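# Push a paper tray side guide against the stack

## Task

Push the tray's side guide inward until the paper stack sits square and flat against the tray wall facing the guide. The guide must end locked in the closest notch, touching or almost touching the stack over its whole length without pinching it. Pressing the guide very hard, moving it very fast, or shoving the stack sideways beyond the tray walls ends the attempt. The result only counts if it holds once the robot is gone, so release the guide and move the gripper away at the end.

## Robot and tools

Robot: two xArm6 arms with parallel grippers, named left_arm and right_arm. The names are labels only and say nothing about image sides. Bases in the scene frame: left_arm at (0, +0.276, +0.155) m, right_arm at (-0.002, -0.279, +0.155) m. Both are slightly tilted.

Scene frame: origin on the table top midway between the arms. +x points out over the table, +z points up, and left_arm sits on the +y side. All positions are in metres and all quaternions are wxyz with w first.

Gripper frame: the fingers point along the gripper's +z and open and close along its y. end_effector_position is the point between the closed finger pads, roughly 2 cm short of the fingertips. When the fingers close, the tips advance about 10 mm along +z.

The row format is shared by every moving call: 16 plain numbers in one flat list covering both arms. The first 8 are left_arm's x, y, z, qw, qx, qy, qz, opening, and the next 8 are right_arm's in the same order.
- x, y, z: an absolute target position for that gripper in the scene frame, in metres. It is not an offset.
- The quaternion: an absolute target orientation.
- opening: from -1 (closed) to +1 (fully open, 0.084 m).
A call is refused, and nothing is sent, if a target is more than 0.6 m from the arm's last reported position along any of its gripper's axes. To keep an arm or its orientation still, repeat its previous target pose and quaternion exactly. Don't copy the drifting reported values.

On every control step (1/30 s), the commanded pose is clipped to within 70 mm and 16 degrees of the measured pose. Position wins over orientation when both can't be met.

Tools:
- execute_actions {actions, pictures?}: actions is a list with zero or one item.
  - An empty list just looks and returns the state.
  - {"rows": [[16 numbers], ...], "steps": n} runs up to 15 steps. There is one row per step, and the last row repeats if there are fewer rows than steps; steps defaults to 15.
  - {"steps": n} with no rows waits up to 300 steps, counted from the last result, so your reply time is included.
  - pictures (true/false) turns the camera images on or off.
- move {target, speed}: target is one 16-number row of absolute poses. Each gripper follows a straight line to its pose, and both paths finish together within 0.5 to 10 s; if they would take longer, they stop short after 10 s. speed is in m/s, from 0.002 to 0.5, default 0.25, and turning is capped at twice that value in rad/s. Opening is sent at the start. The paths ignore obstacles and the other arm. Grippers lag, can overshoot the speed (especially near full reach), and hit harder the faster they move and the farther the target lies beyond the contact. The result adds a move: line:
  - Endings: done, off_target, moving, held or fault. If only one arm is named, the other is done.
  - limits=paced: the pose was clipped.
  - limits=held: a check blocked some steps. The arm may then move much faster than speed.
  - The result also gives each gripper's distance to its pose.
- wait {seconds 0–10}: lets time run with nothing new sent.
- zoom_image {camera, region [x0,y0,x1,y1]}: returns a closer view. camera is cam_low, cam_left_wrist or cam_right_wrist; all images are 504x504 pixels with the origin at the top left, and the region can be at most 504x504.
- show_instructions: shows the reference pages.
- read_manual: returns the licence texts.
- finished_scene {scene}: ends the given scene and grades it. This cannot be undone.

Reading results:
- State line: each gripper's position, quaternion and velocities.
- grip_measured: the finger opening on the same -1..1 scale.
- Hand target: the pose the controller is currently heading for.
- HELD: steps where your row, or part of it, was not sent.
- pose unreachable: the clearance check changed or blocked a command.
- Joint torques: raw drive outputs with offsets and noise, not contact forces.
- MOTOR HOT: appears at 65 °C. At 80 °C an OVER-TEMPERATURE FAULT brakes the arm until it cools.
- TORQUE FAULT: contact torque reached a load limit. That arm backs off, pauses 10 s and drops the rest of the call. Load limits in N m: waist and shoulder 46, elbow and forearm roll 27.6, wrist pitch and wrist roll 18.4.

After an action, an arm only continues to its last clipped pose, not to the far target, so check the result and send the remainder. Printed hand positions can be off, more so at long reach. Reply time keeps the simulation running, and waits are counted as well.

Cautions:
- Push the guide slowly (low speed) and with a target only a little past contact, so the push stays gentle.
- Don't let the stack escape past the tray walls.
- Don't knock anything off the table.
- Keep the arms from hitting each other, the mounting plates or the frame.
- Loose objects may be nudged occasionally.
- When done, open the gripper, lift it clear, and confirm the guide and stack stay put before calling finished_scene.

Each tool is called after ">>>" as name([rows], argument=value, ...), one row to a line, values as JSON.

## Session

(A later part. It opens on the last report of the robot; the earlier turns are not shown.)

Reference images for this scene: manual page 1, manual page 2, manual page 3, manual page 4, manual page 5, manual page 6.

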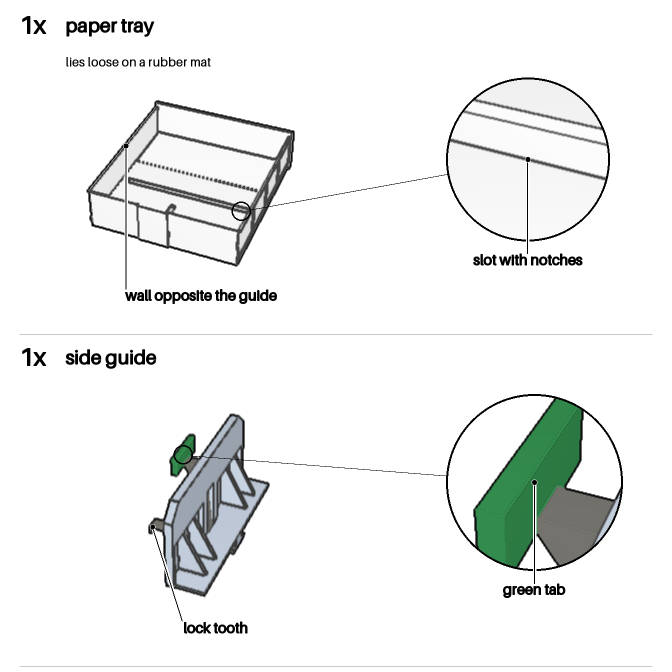

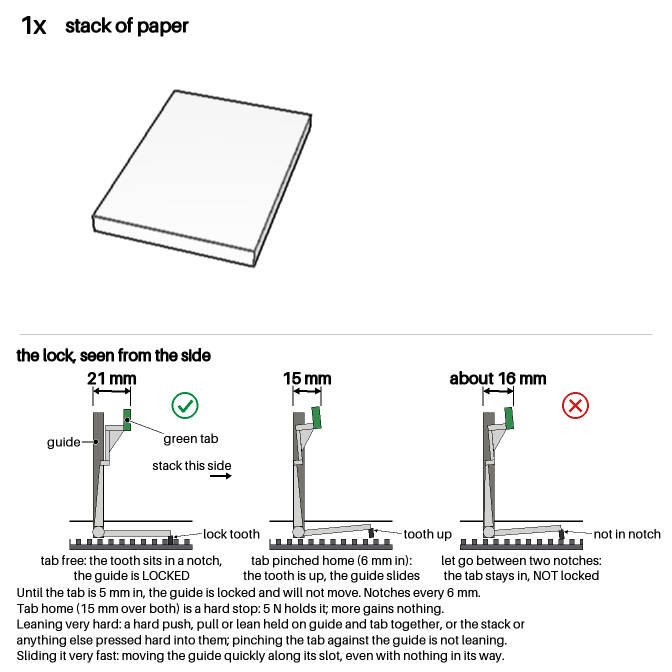

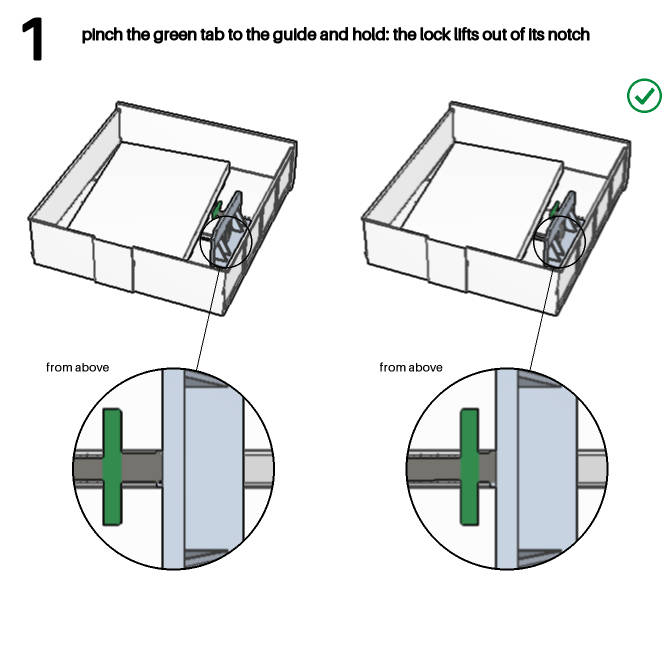

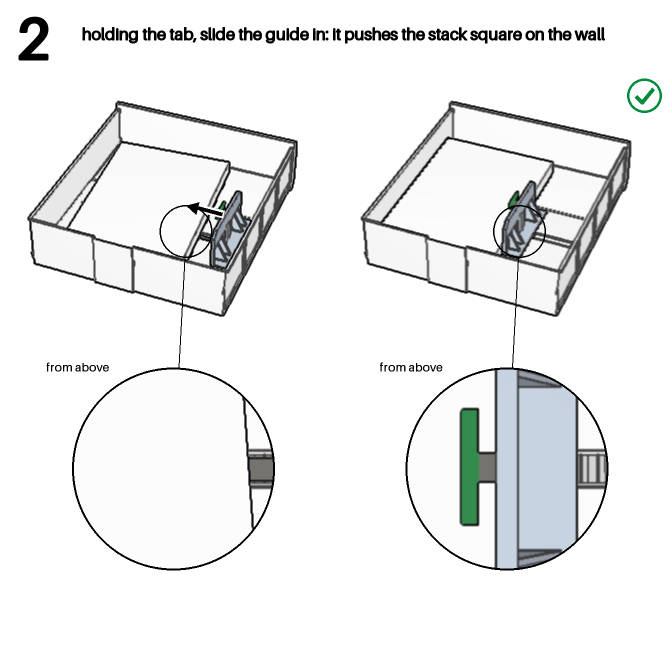

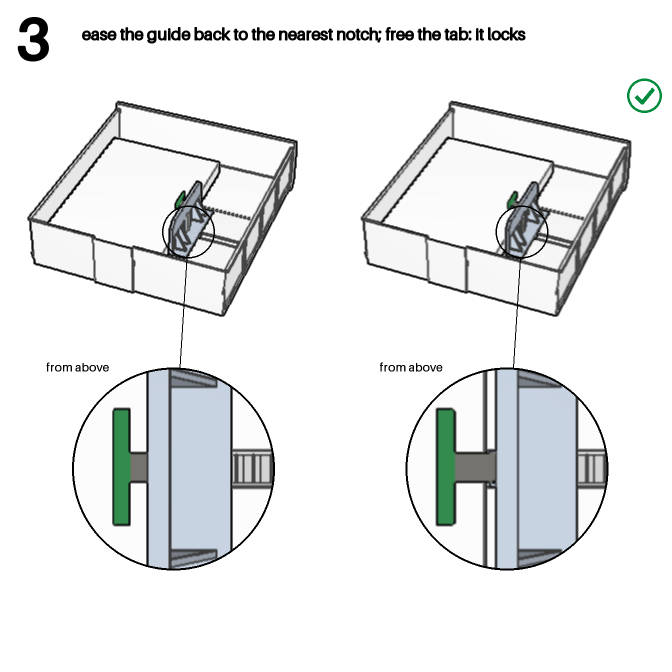

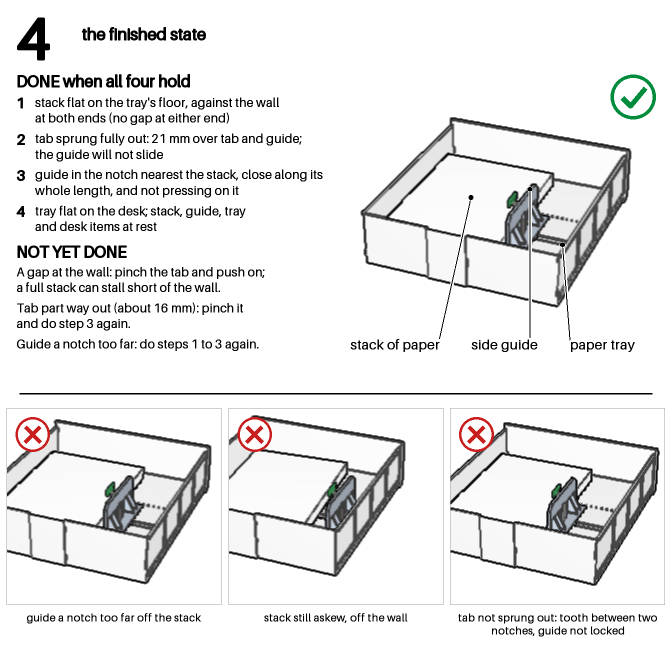

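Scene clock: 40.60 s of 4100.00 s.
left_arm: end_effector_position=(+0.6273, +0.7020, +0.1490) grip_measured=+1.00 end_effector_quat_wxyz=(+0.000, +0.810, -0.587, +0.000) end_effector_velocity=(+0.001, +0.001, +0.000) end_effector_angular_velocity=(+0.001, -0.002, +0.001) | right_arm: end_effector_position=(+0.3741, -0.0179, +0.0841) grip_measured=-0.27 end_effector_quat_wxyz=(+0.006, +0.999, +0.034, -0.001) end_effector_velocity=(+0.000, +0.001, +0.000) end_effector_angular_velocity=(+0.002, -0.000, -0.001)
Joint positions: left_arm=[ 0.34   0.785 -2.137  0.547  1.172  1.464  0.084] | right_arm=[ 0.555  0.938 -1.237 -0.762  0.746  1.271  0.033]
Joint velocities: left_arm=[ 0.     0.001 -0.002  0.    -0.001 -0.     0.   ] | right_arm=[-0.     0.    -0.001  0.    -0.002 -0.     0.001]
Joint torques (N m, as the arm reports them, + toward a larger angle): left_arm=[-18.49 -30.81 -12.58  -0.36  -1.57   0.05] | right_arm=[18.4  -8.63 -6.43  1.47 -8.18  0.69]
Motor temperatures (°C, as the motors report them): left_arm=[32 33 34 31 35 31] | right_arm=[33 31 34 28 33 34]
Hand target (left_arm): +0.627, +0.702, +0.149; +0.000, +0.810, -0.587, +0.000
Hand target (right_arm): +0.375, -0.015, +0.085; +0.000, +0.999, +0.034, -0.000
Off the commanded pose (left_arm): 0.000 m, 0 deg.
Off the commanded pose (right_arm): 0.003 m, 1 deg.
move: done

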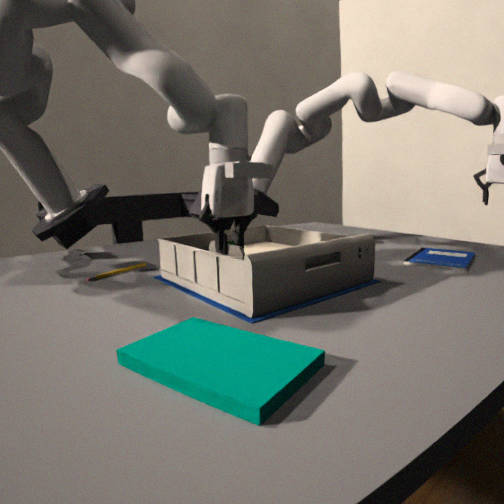

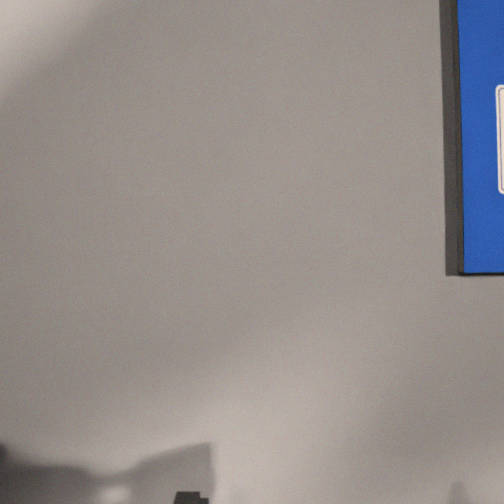

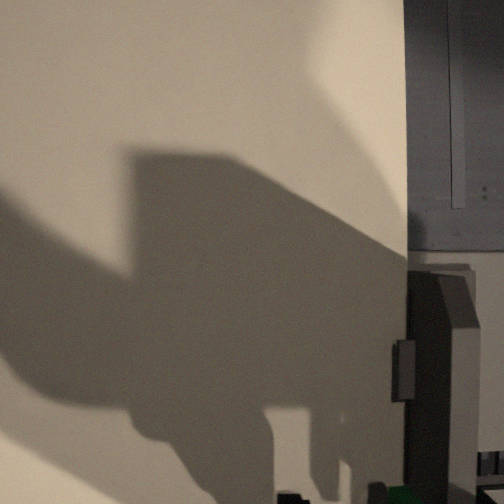

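>>> move(target=[0.6273,0.702,0.149,0,0.81,-0.587,0,1,0.3756,-0.028,0.085,0,0.9994,0.034,0,-0.8], speed=0.015)

>>> move(target=[0.6273,0.702,0.149,0,0.81,-0.587,0,1,0.3757,-0.030,0.085,0,0.9994,0.034,0,-0.8], speed=0.005)

>>> move(target=[0.6273,0.702,0.149,0,0.81,-0.587,0,1,0.3756,-0.028,0.085,0,0.9994,0.034,0,-0.3], speed=0.008)

Scene clock: 45.10 s of 4100.00 s.
left_arm: end_effector_position=(+0.6273, +0.7020, +0.1490) grip_measured=+1.00 end_effector_quat_wxyz=(-0.000, +0.810, -0.587, +0.000) end_effector_velocity=(-0.001, +0.000, -0.002) end_effector_angular_velocity=(+0.000, +0.002, -0.000) | right_arm: end_effector_position=(+0.3747, -0.0273, +0.0847) grip_measured=-0.66 end_effector_quat_wxyz=(+0.000, +0.999, +0.035, -0.000) end_effector_velocity=(+0.001, -0.001, +0.000) end_effector_angular_velocity=(+0.013, -0.003, +0.001)
Joint positions: left_arm=[ 0.34   0.785 -2.137  0.547  1.172  1.464  0.084] | right_arm=[ 0.535  0.909 -1.2   -0.781  0.725  1.271  0.015]
Joint velocities: left_arm=[ 0.002  0.002  0.001  0.001 -0.001  0.    -0.   ] | right_arm=[-0.007 -0.008  0.012 -0.008 -0.017  0.    -0.   ]
Joint torques (N m, as the arm reports them, + toward a larger angle): left_arm=[-18.46 -30.82 -12.56  -0.41  -1.67   0.02] | right_arm=[ 13.82 -11.05  -4.72   0.43  -4.61   0.26]
Motor temperatures (°C, as the motors report them): left_arm=[32 33 34 31 35 31] | right_arm=[33 31 34 28 34 34]
Hand target (left_arm): +0.627, +0.702, +0.149; -0.000, +0.810, -0.587, -0.000
Hand target (right_arm): +0.376, -0.028, +0.085; +0.000, +0.999, +0.034, +0.000
Off the commanded pose (left_arm): 0.000 m, 0 deg.
Off the commanded pose (right_arm): 0.001 m, 0 deg.
After step 90, 0.60 s passed at rest.
move: done

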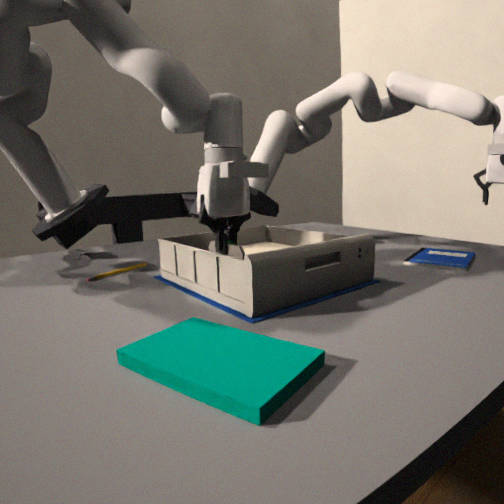

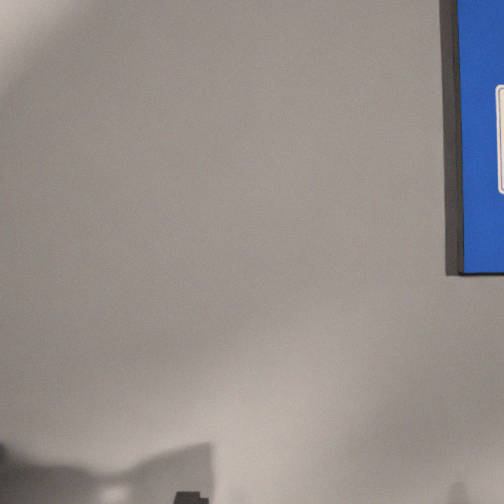

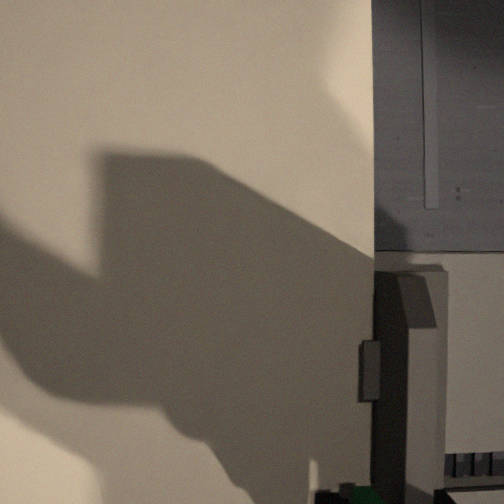

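Scene clock: 45.90 s of 4100.00 s.
left_arm: end_effector_position=(+0.6273, +0.7020, +0.1490) grip_measured=+1.00 end_effector_quat_wxyz=(+0.000, +0.810, -0.587, -0.000) end_effector_velocity=(-0.000, -0.000, +0.001) end_effector_angular_velocity=(-0.001, +0.001, -0.001) | right_arm: end_effector_position=(+0.3750, -0.0287, +0.0848) grip_measured=-0.66 end_effector_quat_wxyz=(-0.001, +0.999, +0.035, +0.000) end_effector_velocity=(+0.003, -0.005, +0.001) end_effector_angular_velocity=(-0.009, +0.000, -0.006)
Joint positions: left_arm=[ 0.34   0.785 -2.137  0.547  1.172  1.464  0.084] | right_arm=[ 0.531  0.904 -1.194 -0.785  0.72   1.271  0.015]
Joint velocities: left_arm=[-0.001 -0.001  0.    -0.001  0.002  0.001  0.   ] | right_arm=[-0.005 -0.009  0.003 -0.001  0.012  0.     0.   ]
Joint torques (N m, as the arm reports them, + toward a larger angle): left_arm=[-18.79 -30.8  -12.53  -0.43  -1.55   0.03] | right_arm=[  9.88 -20.64  -4.17   0.12   0.62   0.44]
Motor temperatures (°C, as the motors report them): left_arm=[32 33 34 31 35 31] | right_arm=[33 31 34 28 34 34]
Hand target (left_arm): +0.627, +0.702, +0.149; +0.000, +0.810, -0.587, +0.000
Hand target (right_arm): +0.376, -0.030, +0.085; +0.000, +0.999, +0.034, +0.000
Off the commanded pose (left_arm): 0.000 m, 0 deg.
Off the commanded pose (right_arm): 0.002 m, 0 deg.
move: done

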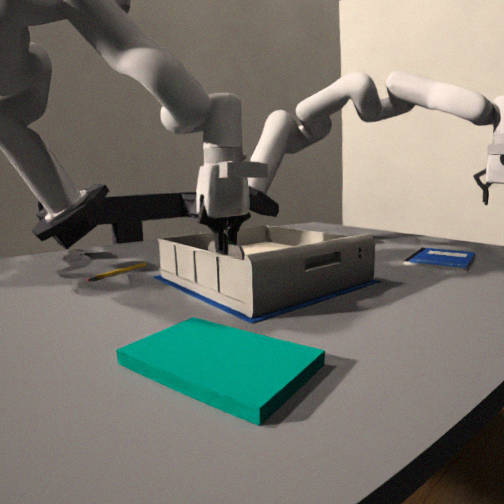

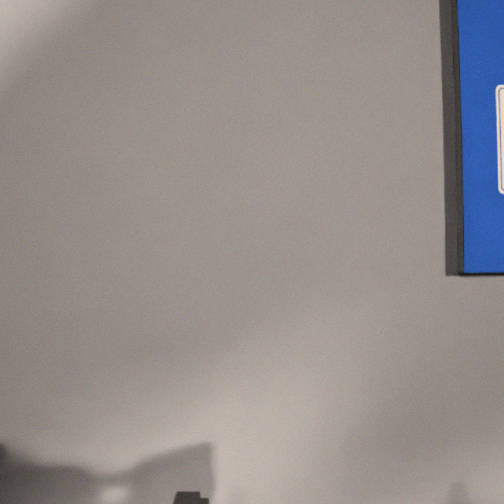

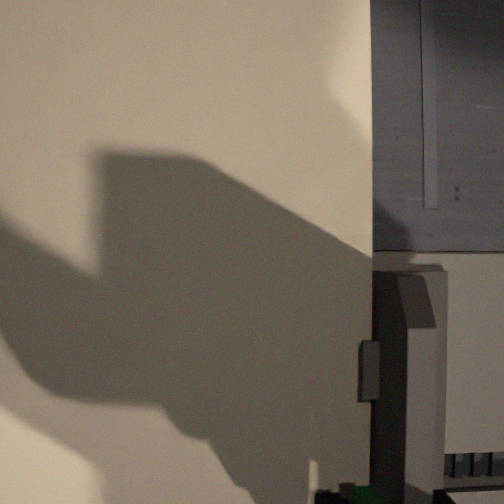

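Scene clock: 46.60 s of 4100.00 s.
left_arm: end_effector_position=(+0.6273, +0.7020, +0.1490) grip_measured=+1.00 end_effector_quat_wxyz=(+0.000, +0.810, -0.587, -0.000) end_effector_velocity=(+0.001, -0.003, -0.000) end_effector_angular_velocity=(-0.001, -0.001, -0.004) | right_arm: end_effector_position=(+0.3755, -0.0280, +0.0849) grip_measured=-0.32 end_effector_quat_wxyz=(+0.000, +0.999, +0.034, -0.000) end_effector_velocity=(+0.002, +0.001, +0.002) end_effector_angular_velocity=(+0.002, -0.003, -0.002)
Joint positions: left_arm=[ 0.34   0.785 -2.137  0.547  1.172  1.464  0.084] | right_arm=[ 0.533  0.907 -1.199 -0.783  0.724  1.271  0.03 ]
Joint velocities: left_arm=[-0.003  0.001  0.001 -0.001 -0.001  0.001 -0.   ] | right_arm=[ 0.001 -0.    -0.005  0.001  0.002 -0.     0.   ]
Joint torques (N m, as the arm reports them, + toward a larger angle): left_arm=[-18.57 -30.88 -12.41  -0.35  -1.58   0.  ] | right_arm=[ 10.02 -28.41 -11.44  -0.5   -0.68   0.23]
Motor temperatures (°C, as the motors report them): left_arm=[32 33 34 31 35 31] | right_arm=[33 31 34 28 34 34]
Hand target (left_arm): +0.627, +0.702, +0.149; +0.000, +0.810, -0.587, +0.000
Hand target (right_arm): +0.376, -0.028, +0.085; -0.000, +0.999, +0.034, -0.000
Off the commanded pose (left_arm): 0.000 m, 0 deg.
Off the commanded pose (right_arm): 0.000 m, 0 deg.
move: done

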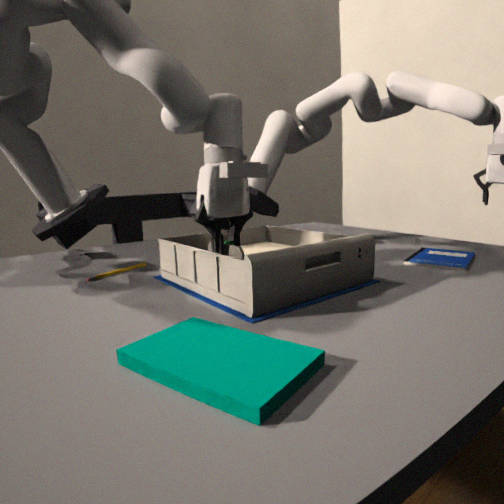

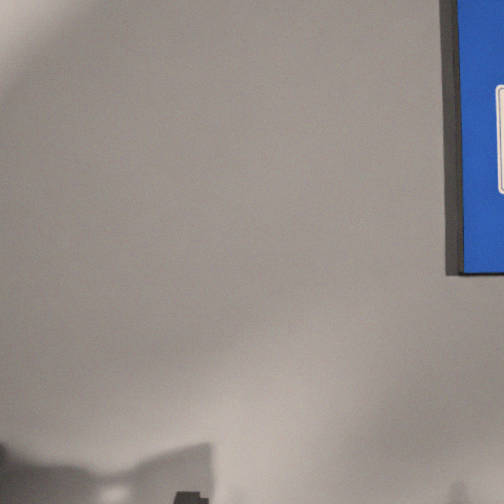

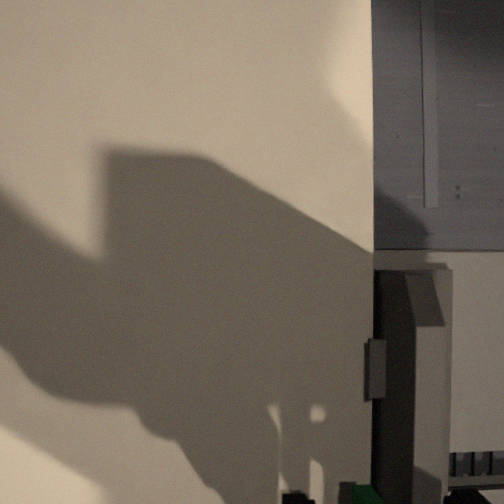

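>>> move(target=[0.6273,0.702,0.149,0,0.81,-0.587,0,1,0.376,-0.033,0.085,0,0.9994,0.034,0,0.0], speed=0.02)

>>> move(target=[0.6273,0.702,0.149,0,0.81,-0.587,0,1,0.32,-0.05,0.22,0,0.9994,0.034,0,0.0], speed=0.15)

>>> zoom_image(camera="cam_right_wrist", region=[150,100,400,450])

>>> move(target=[0.6273,0.702,0.149,0,0.81,-0.587,0,1,0.31,0.09,0.33,0,0.9994,0.034,0,0.0])

Scene clock: 50.50 s of 4100.00 s.
left_arm: end_effector_position=(+0.6273, +0.7020, +0.1490) grip_measured=+1.00 end_effector_quat_wxyz=(+0.000, +0.810, -0.587, +0.000) end_effector_velocity=(+0.000, -0.001, -0.000) end_effector_angular_velocity=(-0.000, -0.000, -0.002) | right_arm: end_effector_position=(+0.3760, -0.0328, +0.0850) grip_measured=-0.01 end_effector_quat_wxyz=(+0.000, +0.999, +0.034, -0.000) end_effector_velocity=(-0.001, -0.002, -0.001) end_effector_angular_velocity=(-0.001, +0.002, +0.001)
Joint positions: left_arm=[ 0.34   0.785 -2.137  0.547  1.172  1.464  0.084] | right_arm=[ 0.525  0.895 -1.186 -0.79   0.721  1.271  0.044]
Joint velocities: left_arm=[-0.001  0.001  0.001  0.    -0.001  0.    -0.   ] | right_arm=[-0.003 -0.003  0.006 -0.003 -0.001  0.    -0.   ]
Joint torques (N m, as the arm reports them, + toward a larger angle): left_arm=[-18.59 -30.91 -12.44  -0.33  -1.59  -0.03] | right_arm=[  9.92 -28.35 -11.4   -0.66  -0.66   0.45]
Motor temperatures (°C, as the motors report them): left_arm=[32 33 34 31 35 31] | right_arm=[33 31 34 28 34 34]
Hand target (left_arm): +0.627, +0.702, +0.149; +0.000, +0.810, -0.587, -0.000
Hand target (right_arm): +0.376, -0.033, +0.085; +0.000, +0.999, +0.034, +0.000
Off the commanded pose (left_arm): 0.000 m, 0 deg.
Off the commanded pose (right_arm): 0.000 m, 0 deg.
After step 90, 0.20 s passed at rest.
move: done

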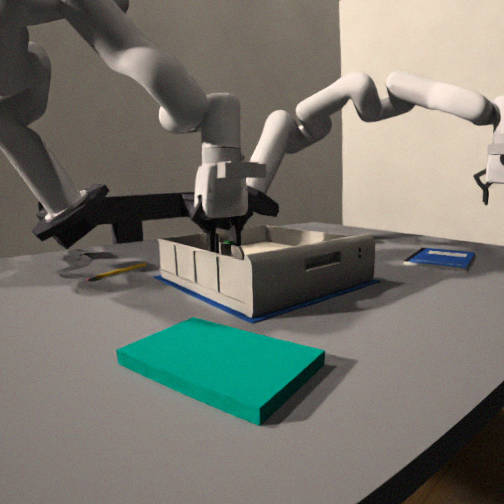

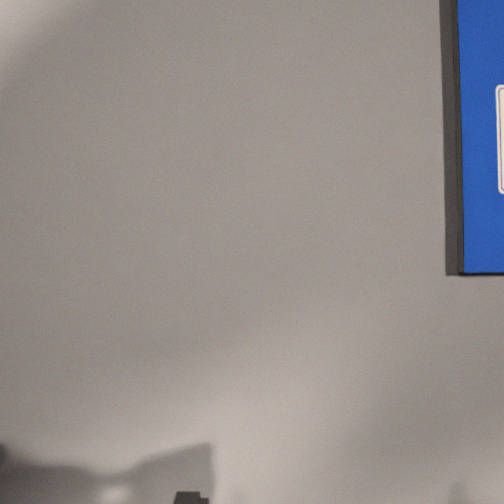

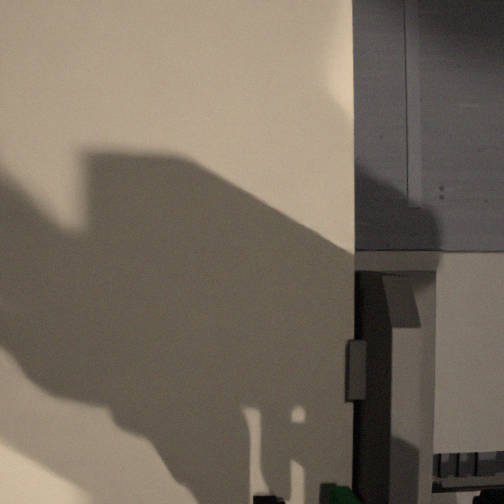

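Scene clock: 52.00 s of 4100.00 s.
left_arm: end_effector_position=(+0.6273, +0.7020, +0.1490) grip_measured=+1.00 end_effector_quat_wxyz=(+0.000, +0.810, -0.587, -0.000) end_effector_velocity=(-0.000, +0.001, -0.000) end_effector_angular_velocity=(+0.001, +0.000, +0.000) | right_arm: end_effector_position=(+0.3197, -0.0502, +0.2195) grip_measured=-0.01 end_effector_quat_wxyz=(+0.000, +0.999, +0.034, -0.000) end_effector_velocity=(-0.000, +0.000, +0.004) end_effector_angular_velocity=(+0.002, -0.002, -0.001)
Joint positions: left_arm=[ 0.34   0.785 -2.137  0.547  1.172  1.464  0.084] | right_arm=[ 0.737  0.521 -0.982 -0.549  0.903  1.21   0.044]
Joint velocities: left_arm=[ 0.001 -0.    -0.     0.001  0.     0.    -0.   ] | right_arm=[ 0.004 -0.007  0.     0.004  0.004 -0.001  0.   ]
Joint torques (N m, as the arm reports them, + toward a larger angle): left_arm=[-18.6  -30.82 -12.54  -0.31  -1.55  -0.02] | right_arm=[  7.57 -22.57 -13.87  -0.72  -0.58   0.55]
Motor temperatures (°C, as the motors report them): left_arm=[32 33 34 31 35 31] | right_arm=[33 31 34 28 34 34]
Hand target (left_arm): +0.627, +0.702, +0.149; -0.000, +0.810, -0.587, -0.000
Hand target (right_arm): +0.320, -0.050, +0.220; -0.000, +0.999, +0.034, -0.000
Off the commanded pose (left_arm): 0.000 m, 0 deg.
Off the commanded pose (right_arm): 0.001 m, 0 deg.
move: done

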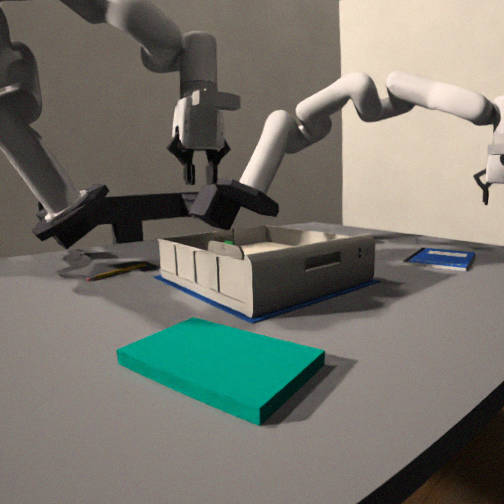

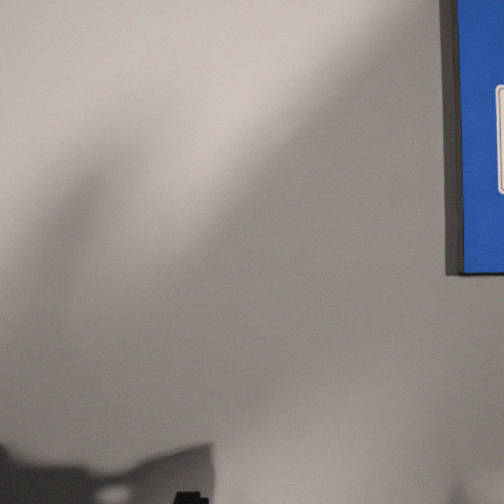

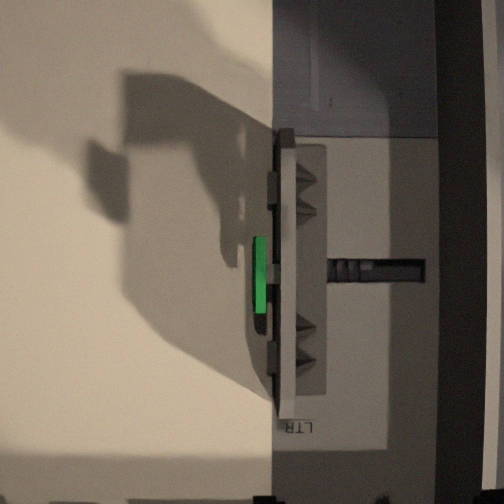

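Region (150, 100, 400, 450) of cam_right_wrist's 504x504 image, scaled by 1.440, with more detail than that image has; it fills the left 360 columns of this view, and the rest is white.

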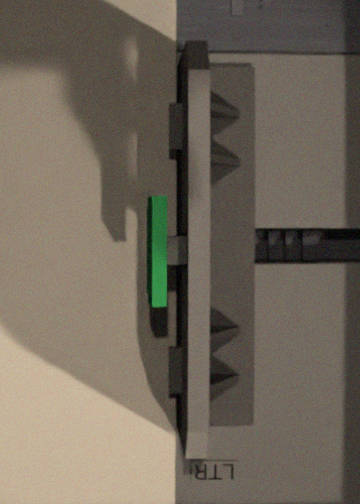

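Scene clock: 53.37 s of 4100.00 s.
left_arm: end_effector_position=(+0.6273, +0.7020, +0.1490) grip_measured=+1.00 end_effector_quat_wxyz=(-0.000, +0.810, -0.587, +0.000) end_effector_velocity=(+0.000, +0.001, +0.001) end_effector_angular_velocity=(+0.002, -0.002, +0.001) | right_arm: end_effector_position=(+0.3093, +0.0896, +0.3299) grip_measured=-0.01 end_effector_quat_wxyz=(-0.000, +0.999, +0.034, -0.000) end_effector_velocity=(-0.000, +0.002, +0.002) end_effector_angular_velocity=(-0.002, +0.002, +0.000)
Joint positions: left_arm=[ 0.34   0.785 -2.137  0.547  1.172  1.464  0.084] | right_arm=[ 0.981  0.829 -1.625 -0.342  1.265  1.194  0.044]
Joint velocities: left_arm=[ 0.    -0.002  0.     0.001 -0.001 -0.001 -0.   ] | right_arm=[ 0.003  0.01  -0.018  0.003  0.011 -0.001 -0.   ]
Joint torques (N m, as the arm reports them, + toward a larger angle): left_arm=[-18.58 -30.93 -12.43  -0.34  -1.52  -0.04] | right_arm=[  7.97 -30.48 -16.05  -0.42  -0.62   0.48]
Motor temperatures (°C, as the motors report them): left_arm=[32 33 34 31 35 31] | right_arm=[33 31 34 28 34 34]
Hand target (left_arm): +0.627, +0.702, +0.149; -0.000, +0.810, -0.587, +0.000
Hand target (right_arm): +0.309, +0.090, +0.330; -0.000, +0.999, +0.034, -0.000
Off the commanded pose (left_arm): 0.000 m, 0 deg.
Off the commanded pose (right_arm): 0.001 m, 0 deg.
move: done

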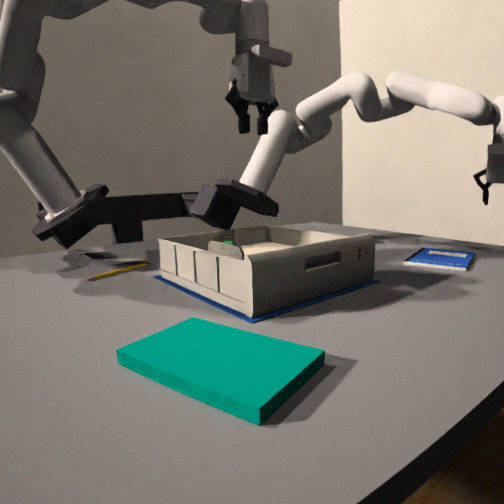

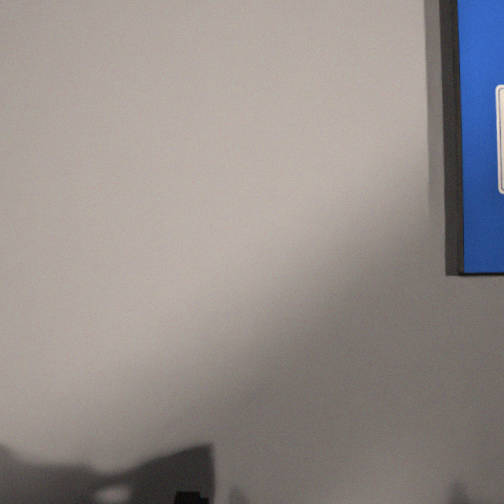

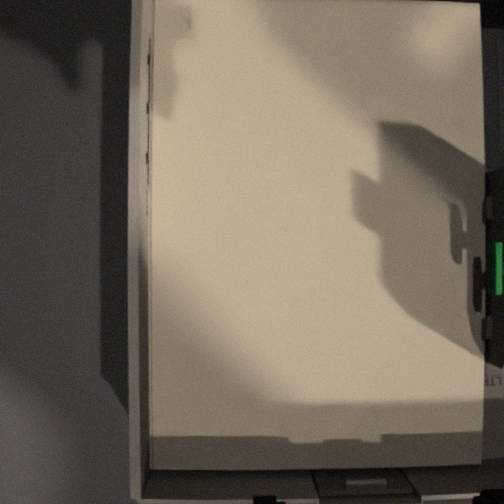

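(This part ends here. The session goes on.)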